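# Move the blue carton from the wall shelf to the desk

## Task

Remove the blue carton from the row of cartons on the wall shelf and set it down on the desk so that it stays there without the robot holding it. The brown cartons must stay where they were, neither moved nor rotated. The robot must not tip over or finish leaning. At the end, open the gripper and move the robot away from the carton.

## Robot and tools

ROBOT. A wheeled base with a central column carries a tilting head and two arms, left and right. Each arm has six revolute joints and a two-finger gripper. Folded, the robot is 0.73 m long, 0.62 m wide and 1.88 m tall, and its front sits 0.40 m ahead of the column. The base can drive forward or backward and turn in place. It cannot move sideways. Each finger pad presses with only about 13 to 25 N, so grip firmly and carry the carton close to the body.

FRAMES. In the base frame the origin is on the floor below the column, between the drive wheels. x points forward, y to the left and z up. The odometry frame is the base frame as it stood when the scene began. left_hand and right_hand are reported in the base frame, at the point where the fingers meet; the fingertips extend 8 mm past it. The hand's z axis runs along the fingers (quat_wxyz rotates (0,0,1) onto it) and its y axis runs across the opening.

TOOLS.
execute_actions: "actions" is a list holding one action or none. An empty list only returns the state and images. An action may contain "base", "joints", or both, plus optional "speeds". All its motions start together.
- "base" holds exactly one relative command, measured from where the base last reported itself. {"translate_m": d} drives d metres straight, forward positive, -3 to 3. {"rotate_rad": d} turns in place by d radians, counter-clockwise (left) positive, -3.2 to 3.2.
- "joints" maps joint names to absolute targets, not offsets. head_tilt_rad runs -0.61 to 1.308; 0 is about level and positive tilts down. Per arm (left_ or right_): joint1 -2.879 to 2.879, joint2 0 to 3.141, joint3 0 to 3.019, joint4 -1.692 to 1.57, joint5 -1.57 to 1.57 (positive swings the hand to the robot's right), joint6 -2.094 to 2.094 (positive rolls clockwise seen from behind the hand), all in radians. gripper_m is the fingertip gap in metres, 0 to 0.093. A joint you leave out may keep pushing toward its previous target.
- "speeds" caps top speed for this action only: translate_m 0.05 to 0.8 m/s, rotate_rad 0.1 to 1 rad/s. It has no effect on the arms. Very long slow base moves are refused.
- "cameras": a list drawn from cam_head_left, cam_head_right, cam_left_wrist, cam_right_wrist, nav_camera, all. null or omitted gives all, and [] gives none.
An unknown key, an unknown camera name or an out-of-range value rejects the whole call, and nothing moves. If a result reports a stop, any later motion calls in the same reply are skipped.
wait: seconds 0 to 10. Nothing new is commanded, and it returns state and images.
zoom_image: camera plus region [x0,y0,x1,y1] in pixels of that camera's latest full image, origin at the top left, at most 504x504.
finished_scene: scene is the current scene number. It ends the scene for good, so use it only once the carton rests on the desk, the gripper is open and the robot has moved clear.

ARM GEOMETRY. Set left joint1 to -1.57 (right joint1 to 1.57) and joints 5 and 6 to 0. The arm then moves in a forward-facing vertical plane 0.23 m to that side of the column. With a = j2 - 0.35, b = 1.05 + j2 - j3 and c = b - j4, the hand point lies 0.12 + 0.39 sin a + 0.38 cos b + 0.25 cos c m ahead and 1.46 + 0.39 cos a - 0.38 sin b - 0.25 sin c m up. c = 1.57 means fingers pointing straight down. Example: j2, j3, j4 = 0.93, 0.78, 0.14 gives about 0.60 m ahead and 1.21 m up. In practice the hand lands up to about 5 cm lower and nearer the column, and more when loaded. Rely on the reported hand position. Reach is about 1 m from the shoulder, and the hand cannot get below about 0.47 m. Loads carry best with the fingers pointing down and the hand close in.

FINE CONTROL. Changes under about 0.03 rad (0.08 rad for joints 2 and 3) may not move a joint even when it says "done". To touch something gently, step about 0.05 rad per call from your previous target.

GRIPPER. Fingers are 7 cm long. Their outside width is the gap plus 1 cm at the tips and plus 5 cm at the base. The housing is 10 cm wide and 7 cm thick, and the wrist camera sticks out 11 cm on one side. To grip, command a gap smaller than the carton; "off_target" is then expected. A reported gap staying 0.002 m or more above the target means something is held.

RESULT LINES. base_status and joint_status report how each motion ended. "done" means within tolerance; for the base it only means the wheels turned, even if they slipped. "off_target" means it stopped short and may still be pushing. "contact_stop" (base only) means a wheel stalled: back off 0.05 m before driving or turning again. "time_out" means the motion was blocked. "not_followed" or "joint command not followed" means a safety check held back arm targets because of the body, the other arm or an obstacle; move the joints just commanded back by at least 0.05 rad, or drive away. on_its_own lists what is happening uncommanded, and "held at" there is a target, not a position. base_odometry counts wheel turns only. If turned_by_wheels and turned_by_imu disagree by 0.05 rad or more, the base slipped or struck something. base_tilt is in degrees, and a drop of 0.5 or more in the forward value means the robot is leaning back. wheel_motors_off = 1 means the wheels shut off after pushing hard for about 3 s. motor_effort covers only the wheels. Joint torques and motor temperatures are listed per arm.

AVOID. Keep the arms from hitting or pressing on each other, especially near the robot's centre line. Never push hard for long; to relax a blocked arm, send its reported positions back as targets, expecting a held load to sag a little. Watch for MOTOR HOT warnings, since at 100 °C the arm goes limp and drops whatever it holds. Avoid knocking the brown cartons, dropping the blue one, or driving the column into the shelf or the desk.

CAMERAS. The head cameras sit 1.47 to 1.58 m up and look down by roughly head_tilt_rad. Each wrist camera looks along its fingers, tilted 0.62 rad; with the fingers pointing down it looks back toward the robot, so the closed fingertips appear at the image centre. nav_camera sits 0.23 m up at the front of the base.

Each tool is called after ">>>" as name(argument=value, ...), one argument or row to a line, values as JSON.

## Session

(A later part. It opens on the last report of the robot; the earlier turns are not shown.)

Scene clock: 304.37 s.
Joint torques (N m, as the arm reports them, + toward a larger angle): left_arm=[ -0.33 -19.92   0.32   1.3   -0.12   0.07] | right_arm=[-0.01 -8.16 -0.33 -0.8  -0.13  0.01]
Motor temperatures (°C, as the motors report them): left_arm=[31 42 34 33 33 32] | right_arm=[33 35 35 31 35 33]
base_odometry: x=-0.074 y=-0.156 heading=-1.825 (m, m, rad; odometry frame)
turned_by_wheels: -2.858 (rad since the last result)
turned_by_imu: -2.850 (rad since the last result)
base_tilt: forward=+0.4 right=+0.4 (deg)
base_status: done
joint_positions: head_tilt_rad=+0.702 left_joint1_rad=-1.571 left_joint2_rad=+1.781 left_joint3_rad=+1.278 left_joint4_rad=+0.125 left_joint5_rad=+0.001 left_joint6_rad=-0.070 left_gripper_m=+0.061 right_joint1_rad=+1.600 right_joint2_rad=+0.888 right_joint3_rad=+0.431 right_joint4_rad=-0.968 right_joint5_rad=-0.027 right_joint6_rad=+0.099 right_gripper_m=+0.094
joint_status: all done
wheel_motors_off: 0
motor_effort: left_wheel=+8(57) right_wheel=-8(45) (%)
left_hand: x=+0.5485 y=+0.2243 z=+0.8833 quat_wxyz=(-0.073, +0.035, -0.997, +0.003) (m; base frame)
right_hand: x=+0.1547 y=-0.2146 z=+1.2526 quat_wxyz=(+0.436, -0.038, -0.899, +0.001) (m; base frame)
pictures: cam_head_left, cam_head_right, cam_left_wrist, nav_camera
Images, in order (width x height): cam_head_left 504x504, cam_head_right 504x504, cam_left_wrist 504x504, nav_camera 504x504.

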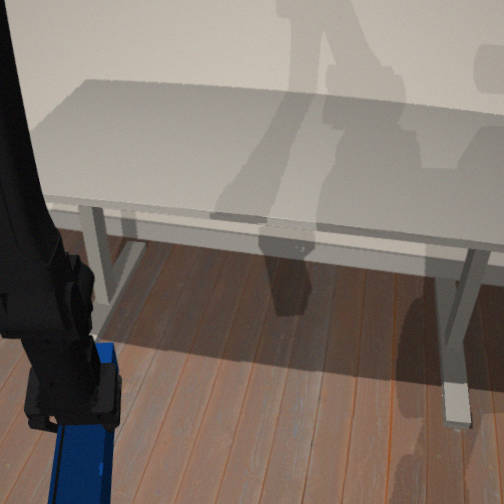

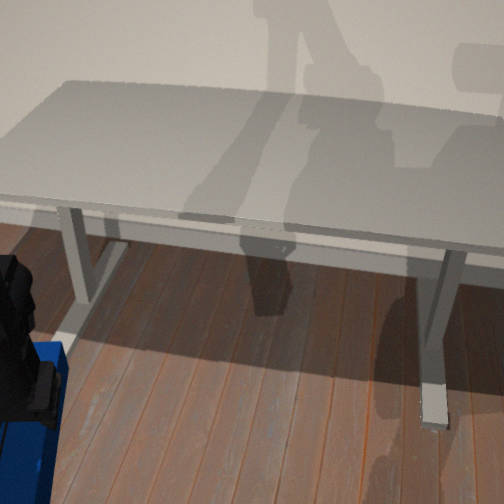

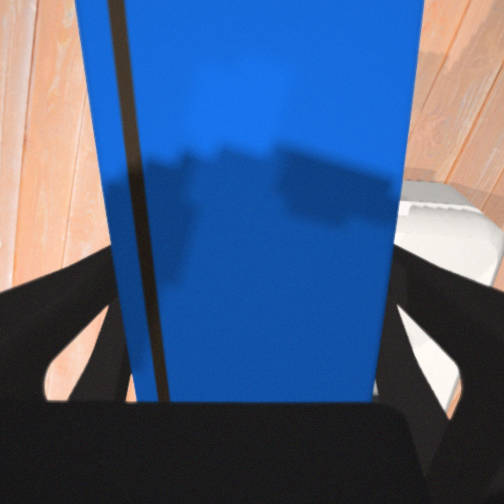

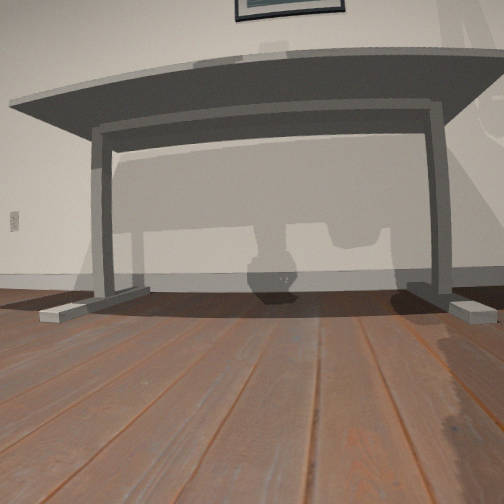

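>>> execute_actions(
  actions=[
    {"base": {"translate_m": 0.97}, "joints": {"head_tilt_rad": 1.0, "left_joint2_rad": 1.95, "left_joint3_rad": 1.46}},
  ],
  cameras=["cam_head_left", "cam_head_right", "cam_left_wrist"],
)

Scene clock: 334.03 s.
Joint torques (N m, as the arm reports them, + toward a larger angle): left_arm=[ -1.18 -19.33   0.59   1.51  -0.21   0.15] | right_arm=[ 0.06 -7.79 -0.38 -0.79 -0.14  0.  ]
Motor temperatures (°C, as the motors report them): left_arm=[31 42 34 33 33 32] | right_arm=[33 35 35 31 35 33]
base_odometry: x=-0.318 y=-1.095 heading=-1.825 (m, m, rad; odometry frame)
turned_by_wheels: +0.000 (rad since the last result)
turned_by_imu: +0.002 (rad since the last result)
base_tilt: forward=+0.4 right=+0.4 (deg)
base_status: done
joint_positions: head_tilt_rad=+1.000 left_joint1_rad=-1.571 left_joint2_rad=+1.952 left_joint3_rad=+1.461 left_joint4_rad=+0.125 left_joint5_rad=+0.001 left_joint6_rad=-0.070 left_gripper_m=+0.061 right_joint1_rad=+1.600 right_joint2_rad=+0.888 right_joint3_rad=+0.435 right_joint4_rad=-0.968 right_joint5_rad=-0.027 right_joint6_rad=+0.099 right_gripper_m=+0.094
joint_status: all done
wheel_motors_off: 0
motor_effort: left_wheel=+1(66) right_wheel=-1(47) (%)
left_hand: x=+0.5597 y=+0.2243 z=+0.8183 quat_wxyz=(-0.079, +0.035, -0.996, +0.003) (m; base frame)
right_hand: x=+0.1568 y=-0.2146 z=+1.2520 quat_wxyz=(+0.435, -0.038, -0.900, +0.001) (m; base frame)
pictures: cam_head_left, cam_head_right, cam_left_wrist
Images, in order (width x height): cam_head_left 504x504, cam_head_right 504x504, cam_left_wrist 504x504.

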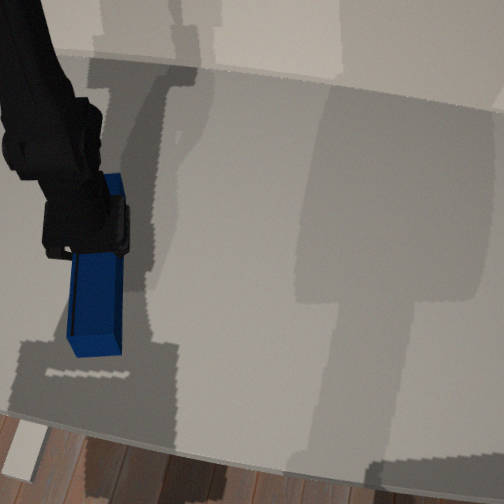

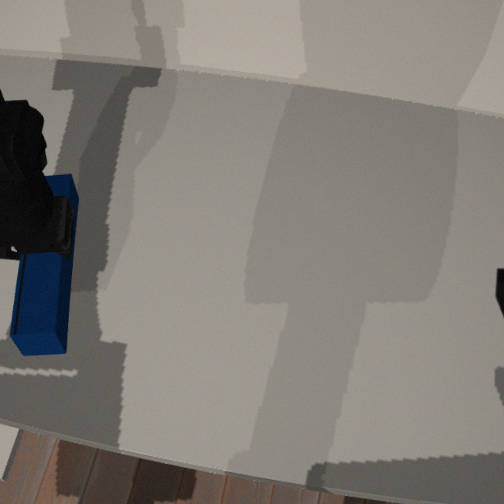

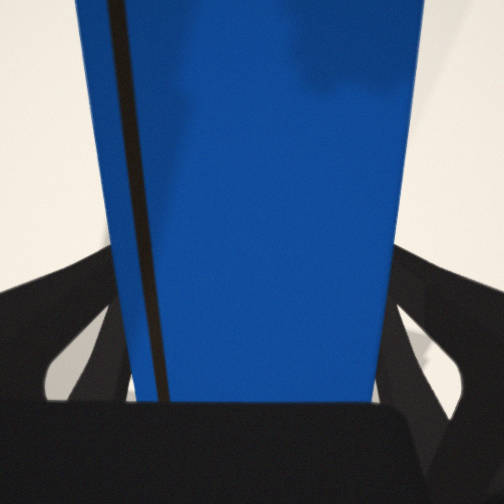

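>>> execute_actions(
  actions=[
    {"joints": {"left_joint2_rad": 2.06, "left_joint3_rad": 1.56}},
  ],
  cameras=["cam_head_left", "cam_left_wrist"],
)

Scene clock: 346.70 s.
Joint torques (N m, as the arm reports them, + toward a larger angle): left_arm=[ -1.22 -17.73   1.03   1.28  -0.18   0.1 ] | right_arm=[ 0.04 -8.05 -0.57 -0.79 -0.14  0.01]
Motor temperatures (°C, as the motors report them): left_arm=[31 42 34 33 33 32] | right_arm=[33 35 35 31 35 33]
base_odometry: x=-0.318 y=-1.095 heading=-1.825 (m, m, rad; odometry frame)
turned_by_wheels: +0.000 (rad since the last result)
turned_by_imu: +0.001 (rad since the last result)
base_tilt: forward=+0.5 right=+0.4 (deg)
base_status: not commanded
joint_positions: head_tilt_rad=+1.000 left_joint1_rad=-1.571 left_joint2_rad=+2.046 left_joint3_rad=+1.556 left_joint4_rad=+0.125 left_joint5_rad=+0.001 left_joint6_rad=-0.070 left_gripper_m=+0.061 right_joint1_rad=+1.600 right_joint2_rad=+0.888 right_joint3_rad=+0.435 right_joint4_rad=-0.968 right_joint5_rad=-0.027 right_joint6_rad=+0.099 right_gripper_m=+0.094
joint_status: all done
wheel_motors_off: 0
motor_effort: left_wheel=+0(0) right_wheel=+0(0) (%)
left_hand: x=+0.5572 y=+0.2243 z=+0.7820 quat_wxyz=(-0.079, +0.035, -0.996, +0.003) (m; base frame)
right_hand: x=+0.1568 y=-0.2146 z=+1.2520 quat_wxyz=(+0.435, -0.038, -0.900, +0.001) (m; base frame)
pictures: cam_head_left, cam_left_wrist
Images, in order (width x height): cam_head_left 504x504, cam_left_wrist 504x504.

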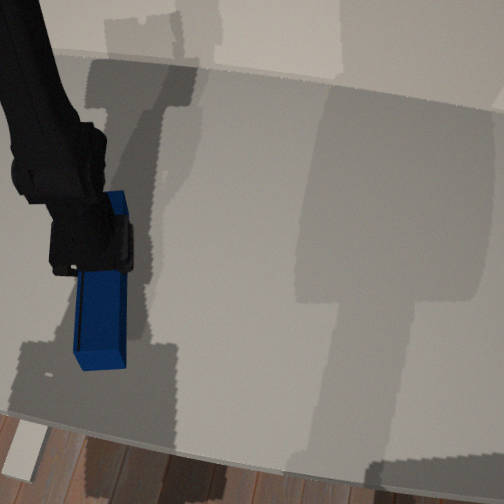

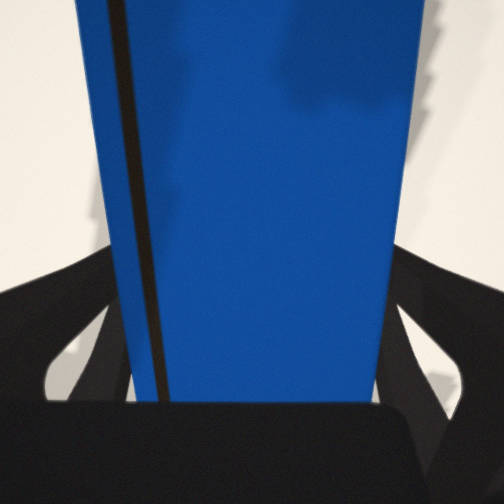

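>>> execute_actions(
  actions=[
    {"joints": {"left_joint2_rad": 2.1, "left_joint3_rad": 1.595}},
  ],
  cameras=["cam_head_left", "cam_left_wrist"],
)

Scene clock: 354.03 s.
Joint torques (N m, as the arm reports them, + toward a larger angle): left_arm=[ -0.68 -17.42   0.86   1.43  -0.16   0.1 ] | right_arm=[ 0.06 -8.23 -0.49 -0.77 -0.14  0.01]
Motor temperatures (°C, as the motors report them): left_arm=[31 42 34 33 33 32] | right_arm=[33 35 35 31 35 33]
base_odometry: x=-0.318 y=-1.095 heading=-1.825 (m, m, rad; odometry frame)
turned_by_wheels: +0.000 (rad since the last result)
turned_by_imu: +0.001 (rad since the last result)
base_tilt: forward=+0.4 right=+0.4 (deg)
base_status: not commanded
joint_positions: head_tilt_rad=+1.000 left_joint1_rad=-1.571 left_joint2_rad=+2.078 left_joint3_rad=+1.595 left_joint4_rad=+0.125 left_joint5_rad=+0.001 left_joint6_rad=-0.070 left_gripper_m=+0.061 right_joint1_rad=+1.600 right_joint2_rad=+0.888 right_joint3_rad=+0.435 right_joint4_rad=-0.968 right_joint5_rad=-0.027 right_joint6_rad=+0.099 right_gripper_m=+0.094
joint_status: all done
wheel_motors_off: 0
motor_effort: left_wheel=+1(3) right_wheel=+0(1) (%)
left_hand: x=+0.5594 y=+0.2243 z=+0.7702 quat_wxyz=(-0.082, +0.035, -0.996, +0.003) (m; base frame)
right_hand: x=+0.1568 y=-0.2146 z=+1.2520 quat_wxyz=(+0.435, -0.038, -0.900, +0.001) (m; base frame)
pictures: cam_head_left, cam_left_wrist
Images, in order (width x height): cam_head_left 504x504, cam_left_wrist 504x504.

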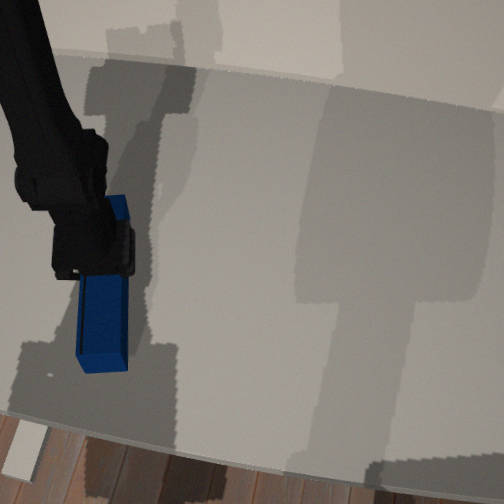

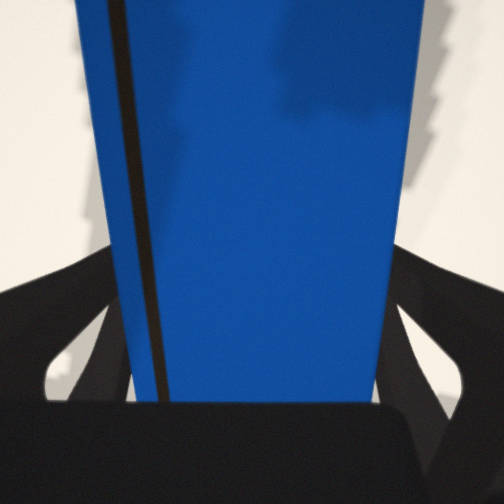

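>>> execute_actions(
  actions=[
    {"joints": {"left_joint2_rad": 2.135, "left_joint3_rad": 1.62}},
  ],
  cameras=["cam_head_left", "cam_left_wrist"],
)

Scene clock: 360.07 s.
Joint torques (N m, as the arm reports them, + toward a larger angle): left_arm=[ -1.16 -17.01   0.77   1.28  -0.18   0.11] | right_arm=[ 0.05 -8.28 -0.52 -0.77 -0.14  0.01]
Motor temperatures (°C, as the motors report them): left_arm=[31 42 34 33 33 32] | right_arm=[33 35 35 31 35 33]
base_odometry: x=-0.318 y=-1.095 heading=-1.825 (m, m, rad; odometry frame)
turned_by_wheels: +0.000 (rad since the last result)
turned_by_imu: +0.001 (rad since the last result)
base_tilt: forward=+0.4 right=+0.4 (deg)
base_status: not commanded
joint_positions: head_tilt_rad=+1.000 left_joint1_rad=-1.571 left_joint2_rad=+2.116 left_joint3_rad=+1.619 left_joint4_rad=+0.125 left_joint5_rad=+0.001 left_joint6_rad=-0.070 left_gripper_m=+0.061 right_joint1_rad=+1.600 right_joint2_rad=+0.888 right_joint3_rad=+0.435 right_joint4_rad=-0.968 right_joint5_rad=-0.027 right_joint6_rad=+0.099 right_gripper_m=+0.094
joint_status: all done
wheel_motors_off: 0
motor_effort: left_wheel=-1(2) right_wheel=-1(1) (%)
left_hand: x=+0.5486 y=+0.2243 z=+0.7554 quat_wxyz=(-0.076, +0.035, -0.997, +0.003) (m; base frame)
right_hand: x=+0.1568 y=-0.2146 z=+1.2520 quat_wxyz=(+0.435, -0.038, -0.900, +0.001) (m; base frame)
pictures: cam_head_left, cam_left_wrist
Images, in order (width x height): cam_head_left 504x504, cam_left_wrist 504x504.

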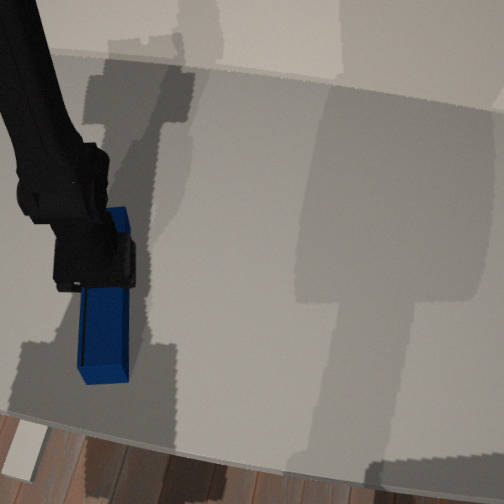

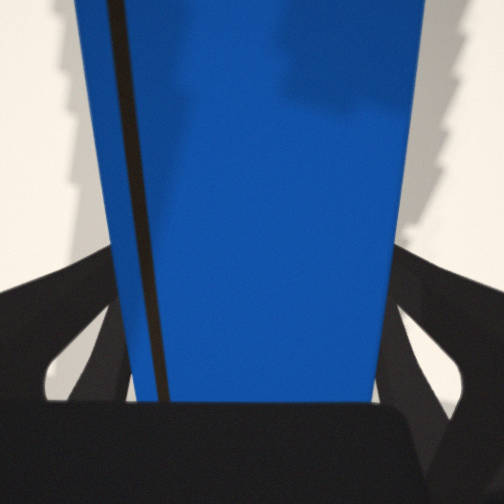

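>>> execute_actions(
  actions=[
    {"joints": {"left_joint2_rad": 2.155, "left_joint3_rad": 1.64}},
  ],
  cameras=["cam_left_wrist"],
)

Scene clock: 375.97 s.
Joint torques (N m, as the arm reports them, + toward a larger angle): left_arm=[ -0.86 -15.81   1.69   1.38  -0.16   0.06] | right_arm=[ 0.08 -8.04 -0.54 -0.79 -0.13  0.01]
Motor temperatures (°C, as the motors report them): left_arm=[31 42 34 33 33 32] | right_arm=[33 35 35 31 35 33]
base_odometry: x=-0.318 y=-1.095 heading=-1.825 (m, m, rad; odometry frame)
turned_by_wheels: +0.000 (rad since the last result)
turned_by_imu: +0.001 (rad since the last result)
base_tilt: forward=+0.4 right=+0.4 (deg)
base_status: not commanded
joint_positions: head_tilt_rad=+1.000 left_joint1_rad=-1.571 left_joint2_rad=+2.118 left_joint3_rad=+1.629 left_joint4_rad=+0.125 left_joint5_rad=+0.001 left_joint6_rad=-0.070 left_gripper_m=+0.061 right_joint1_rad=+1.600 right_joint2_rad=+0.888 right_joint3_rad=+0.435 right_joint4_rad=-0.968 right_joint5_rad=-0.027 right_joint6_rad=+0.099 right_gripper_m=+0.094
joint_status: all done
wheel_motors_off: 0
motor_effort: left_wheel=+1(1) right_wheel=-1(1) (%)
left_hand: x=+0.5532 y=+0.2243 z=+0.7550 quat_wxyz=(-0.080, +0.035, -0.996, +0.003) (m; base frame)
right_hand: x=+0.1568 y=-0.2146 z=+1.2520 quat_wxyz=(+0.435, -0.038, -0.900, +0.001) (m; base frame)
pictures: cam_left_wrist
Images, in order (width x height): cam_left_wrist 504x504.

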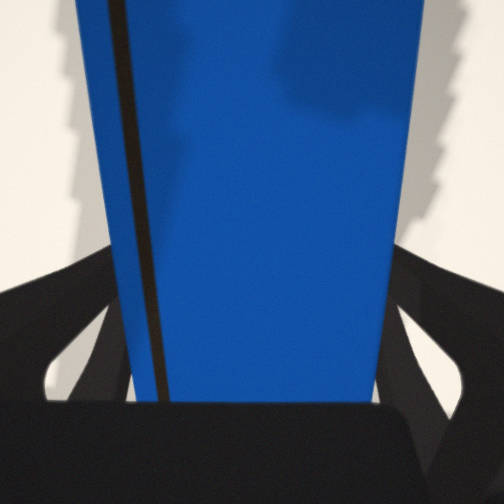

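The height stopped changing and the torque dropped, so the carton is resting on the desk. Releasing and lifting the hand clear.

>>> execute_actions(
  actions=[
    {"joints": {"left_joint2_rad": 2.12, "left_joint3_rad": 1.629, "left_gripper_m": 0.09}},
  ],
  cameras=["cam_left_wrist"],
)

>>> execute_actions(
  actions=[
    {"joints": {"left_joint2_rad": 1.85, "left_joint3_rad": 1.36}},
  ],
  cameras=["cam_head_left", "cam_left_wrist"],
)

Scene clock: 383.93 s.
Joint torques (N m, as the arm reports them, + toward a larger angle): left_arm=[ -1.27 -18.54   0.81   1.28  -0.18   0.08] | right_arm=[ 0.04 -8.07 -0.5  -0.81 -0.14  0.01]
Motor temperatures (°C, as the motors report them): left_arm=[31 41 34 33 33 32] | right_arm=[33 35 35 31 35 33]
base_odometry: x=-0.318 y=-1.095 heading=-1.825 (m, m, rad; odometry frame)
turned_by_wheels: +0.000 (rad since the last result)
turned_by_imu: +0.001 (rad since the last result)
base_tilt: forward=+0.4 right=+0.4 (deg)
base_status: not commanded
joint_positions: head_tilt_rad=+1.000 left_joint1_rad=-1.571 left_joint2_rad=+2.118 left_joint3_rad=+1.628 left_joint4_rad=+0.125 left_joint5_rad=+0.001 left_joint6_rad=-0.070 left_gripper_m=+0.090 right_joint1_rad=+1.600 right_joint2_rad=+0.888 right_joint3_rad=+0.435 right_joint4_rad=-0.968 right_joint5_rad=-0.027 right_joint6_rad=+0.099 right_gripper_m=+0.094
joint_status: all done
wheel_motors_off: 0
motor_effort: left_wheel=+0(0) right_wheel=+0(0) (%)
left_hand: x=+0.5530 y=+0.2243 z=+0.7550 quat_wxyz=(-0.080, +0.035, -0.996, +0.003) (m; base frame)
right_hand: x=+0.1568 y=-0.2146 z=+1.2520 quat_wxyz=(+0.435, -0.038, -0.900, +0.001) (m; base frame)
pictures: cam_left_wrist
Images, in order (width x height): cam_left_wrist 504x504.

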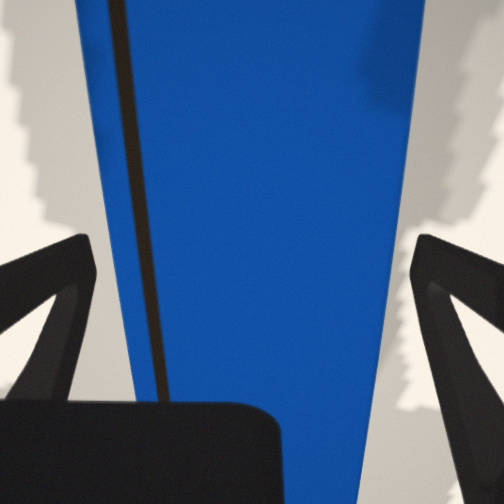

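Scene clock: 385.13 s.
Joint torques (N m, as the arm reports them, + toward a larger angle): left_arm=[ -0.47 -18.25   0.88   1.31  -0.14   0.07] | right_arm=[-0.01 -8.15 -0.53 -0.8  -0.14  0.  ]
Motor temperatures (°C, as the motors report them): left_arm=[31 41 34 33 33 32] | right_arm=[33 35 35 31 35 33]
base_odometry: x=-0.318 y=-1.095 heading=-1.825 (m, m, rad; odometry frame)
turned_by_wheels: +0.000 (rad since the last result)
turned_by_imu: +0.000 (rad since the last result)
base_tilt: forward=+0.4 right=+0.4 (deg)
base_status: not commanded
joint_positions: head_tilt_rad=+1.000 left_joint1_rad=-1.571 left_joint2_rad=+1.838 left_joint3_rad=+1.360 left_joint4_rad=+0.125 left_joint5_rad=+0.001 left_joint6_rad=-0.070 left_gripper_m=+0.090 right_joint1_rad=+1.600 right_joint2_rad=+0.888 right_joint3_rad=+0.435 right_joint4_rad=-0.968 right_joint5_rad=-0.027 right_joint6_rad=+0.099 right_gripper_m=+0.094
joint_status: all done
wheel_motors_off: 0
motor_effort: left_wheel=+2(1) right_wheel=-1(0) (%)
left_hand: x=+0.5669 y=+0.2243 z=+0.8627 quat_wxyz=(-0.085, +0.035, -0.996, +0.004) (m; base frame)
right_hand: x=+0.1568 y=-0.2146 z=+1.2520 quat_wxyz=(+0.435, -0.038, -0.900, +0.001) (m; base frame)
pictures: cam_head_left, cam_left_wrist
Images, in order (width x height): cam_head_left 504x504, cam_left_wrist 504x504.

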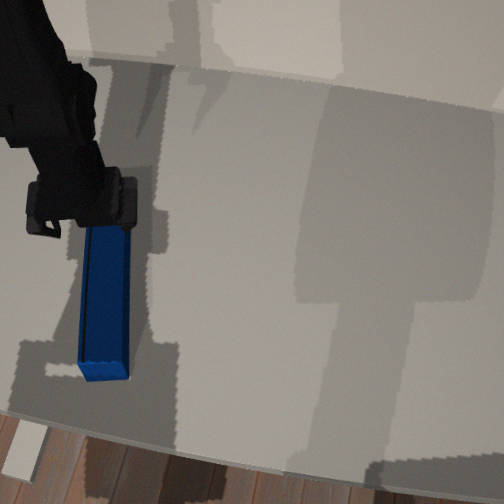

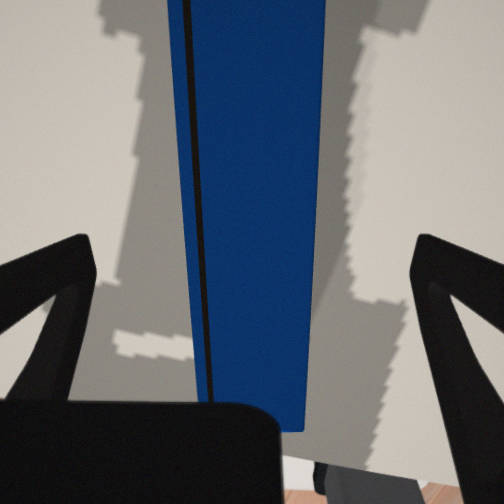

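>>> execute_actions(
  actions=[
    {"base": {"translate_m": -0.6}, "joints": {"head_tilt_rad": 0.7, "left_joint2_rad": 0.87, "left_joint3_rad": 0.4, "left_joint4_rad": -0.9, "left_joint6_rad": 0}},
  ],
  cameras=["cam_head_left", "cam_left_wrist", "cam_right_wrist"],
)

Scene clock: 393.97 s.
Joint torques (N m, as the arm reports them, + toward a larger angle): left_arm=[-1.01 -8.54 -0.61 -1.29 -0.13  0.14] | right_arm=[ 0.03 -8.   -0.24 -0.78 -0.13  0.01]
Motor temperatures (°C, as the motors report them): left_arm=[31 41 34 33 33 32] | right_arm=[33 35 35 31 35 33]
base_odometry: x=-0.168 y=-0.514 heading=-1.822 (m, m, rad; odometry frame)
turned_by_wheels: +0.003 (rad since the last result)
turned_by_imu: +0.003 (rad since the last result)
base_tilt: forward=+0.4 right=+0.4 (deg)
base_status: done
joint_positions: head_tilt_rad=+0.716 left_joint1_rad=-1.571 left_joint2_rad=+0.880 left_joint3_rad=+0.398 left_joint4_rad=-0.897 left_joint5_rad=+0.001 left_joint6_rad=-0.009 left_gripper_m=+0.090 right_joint1_rad=+1.600 right_joint2_rad=+0.887 right_joint3_rad=+0.430 right_joint4_rad=-0.968 right_joint5_rad=-0.027 right_joint6_rad=+0.099 right_gripper_m=+0.094
joint_status: all done
wheel_motors_off: 0
motor_effort: left_wheel=+1(50) right_wheel=-1(39) (%)
left_hand: x=+0.1498 y=+0.2243 z=+1.2449 quat_wxyz=(+0.415, +0.004, -0.910, -0.001) (m; base frame)
right_hand: x=+0.1543 y=-0.2146 z=+1.2529 quat_wxyz=(+0.437, -0.038, -0.899, +0.001) (m; base frame)
pictures: cam_head_left, cam_left_wrist, cam_right_wrist
Images, in order (width x height): cam_head_left 504x504, cam_left_wrist 504x504, cam_right_wrist 504x504.

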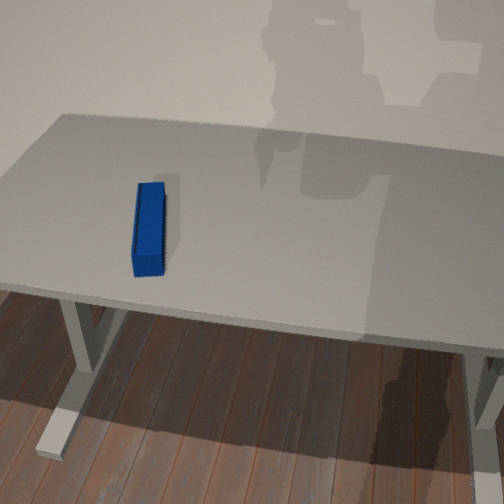

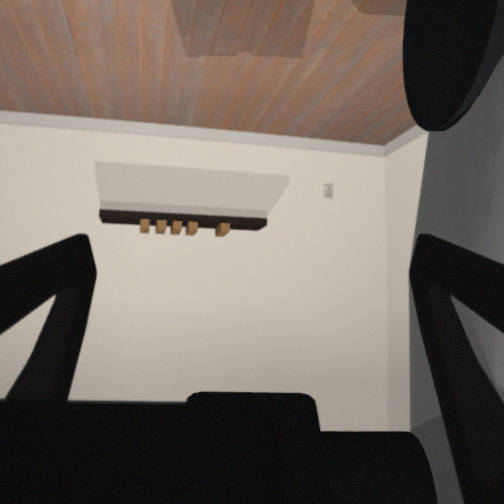

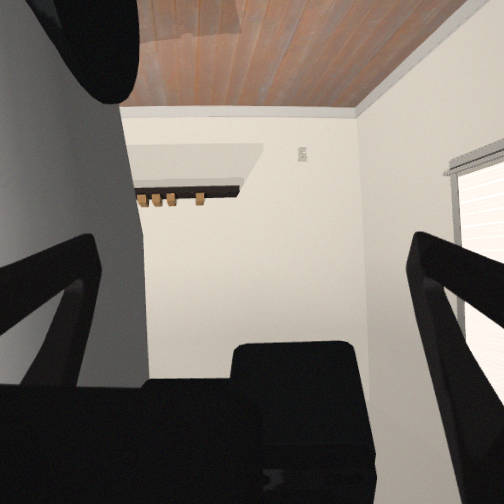

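>>> execute_actions(
  actions=[],
)

Scene clock: 407.77 s.
Joint torques (N m, as the arm reports them, + toward a larger angle): left_arm=[-1.14 -8.01 -0.46 -1.13 -0.18  0.14] | right_arm=[ 0.02 -8.03 -0.24 -0.79 -0.14  0.01]
Motor temperatures (°C, as the motors report them): left_arm=[31 40 34 33 33 32] | right_arm=[33 35 35 31 35 33]
base_odometry: x=-0.168 y=-0.514 heading=-1.822 (m, m, rad; odometry frame)
turned_by_wheels: +0.000 (rad since the last result)
turned_by_imu: +0.000 (rad since the last result)
base_tilt: forward=+0.4 right=+0.4 (deg)
base_status: done
joint_positions: head_tilt_rad=+0.716 left_joint1_rad=-1.571 left_joint2_rad=+0.880 left_joint3_rad=+0.398 left_joint4_rad=-0.897 left_joint5_rad=+0.001 left_joint6_rad=-0.009 left_gripper_m=+0.090 right_joint1_rad=+1.600 right_joint2_rad=+0.887 right_joint3_rad=+0.430 right_joint4_rad=-0.968 right_joint5_rad=-0.027 right_joint6_rad=+0.099 right_gripper_m=+0.094
joint_status: all done
wheel_motors_off: 0
motor_effort: left_wheel=+1(50) right_wheel=-1(39) (%)
left_hand: x=+0.1498 y=+0.2243 z=+1.2449 quat_wxyz=(+0.415, +0.004, -0.910, -0.001) (m; base frame)
right_hand: x=+0.1543 y=-0.2146 z=+1.2529 quat_wxyz=(+0.437, -0.038, -0.899, +0.001) (m; base frame)
pictures: cam_head_left, cam_head_right, cam_left_wrist, cam_right_wrist, nav_camera
Images, in order (width x height): cam_head_left 504x504, cam_head_right 504x504, cam_left_wrist 504x504, cam_right_wrist 504x504, nav_camera 504x504.

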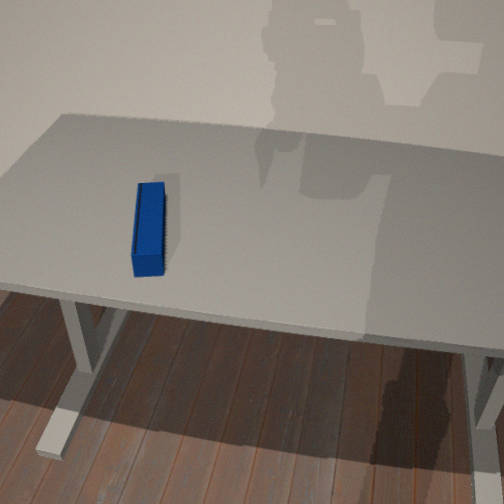

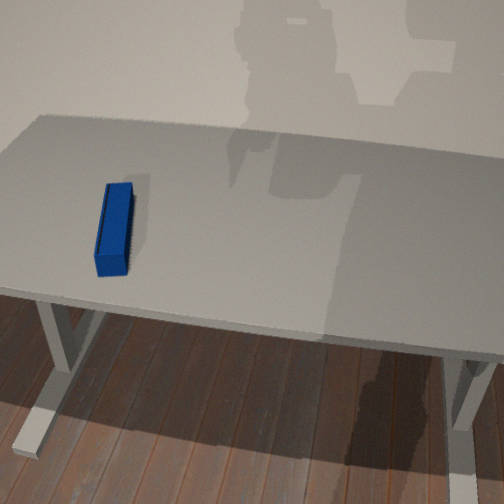

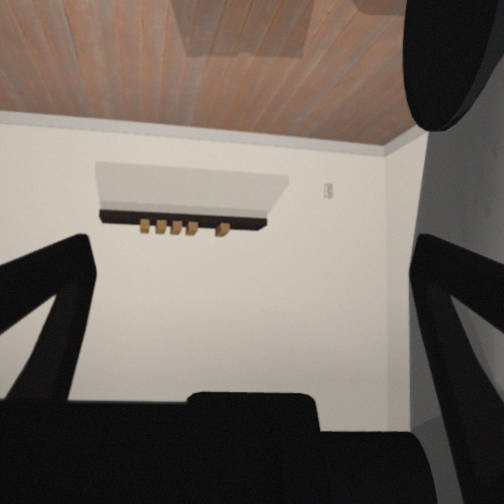

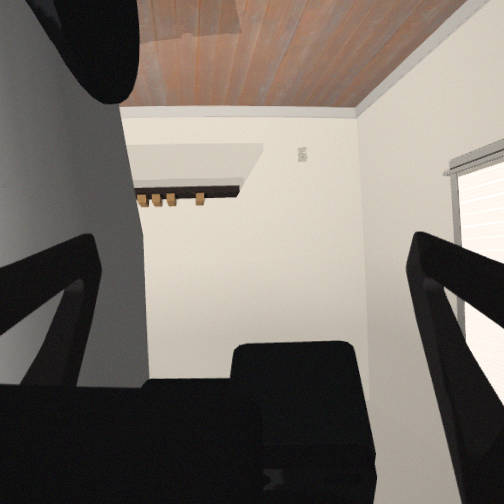

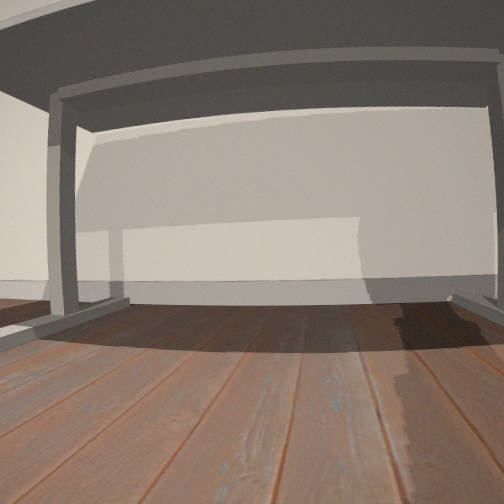

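>>> zoom_image(
  camera="cam_left_wrist",
  region=[90, 190, 280, 260],
)

Region (90, 190, 280, 260) of cam_left_wrist's 504x504 image, scaled by 2.653, with more detail than that image has; it fills the top 186 rows of this view, and the rest is white.

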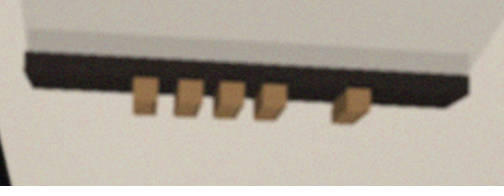

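The five brown cartons are still evenly spaced on the shelf, the blue carton is lying on the desk, and the robot is clear of both, so I'm ending the scene.

>>> finished_scene(
  scene=2,
)

The scene is finished: the task was done.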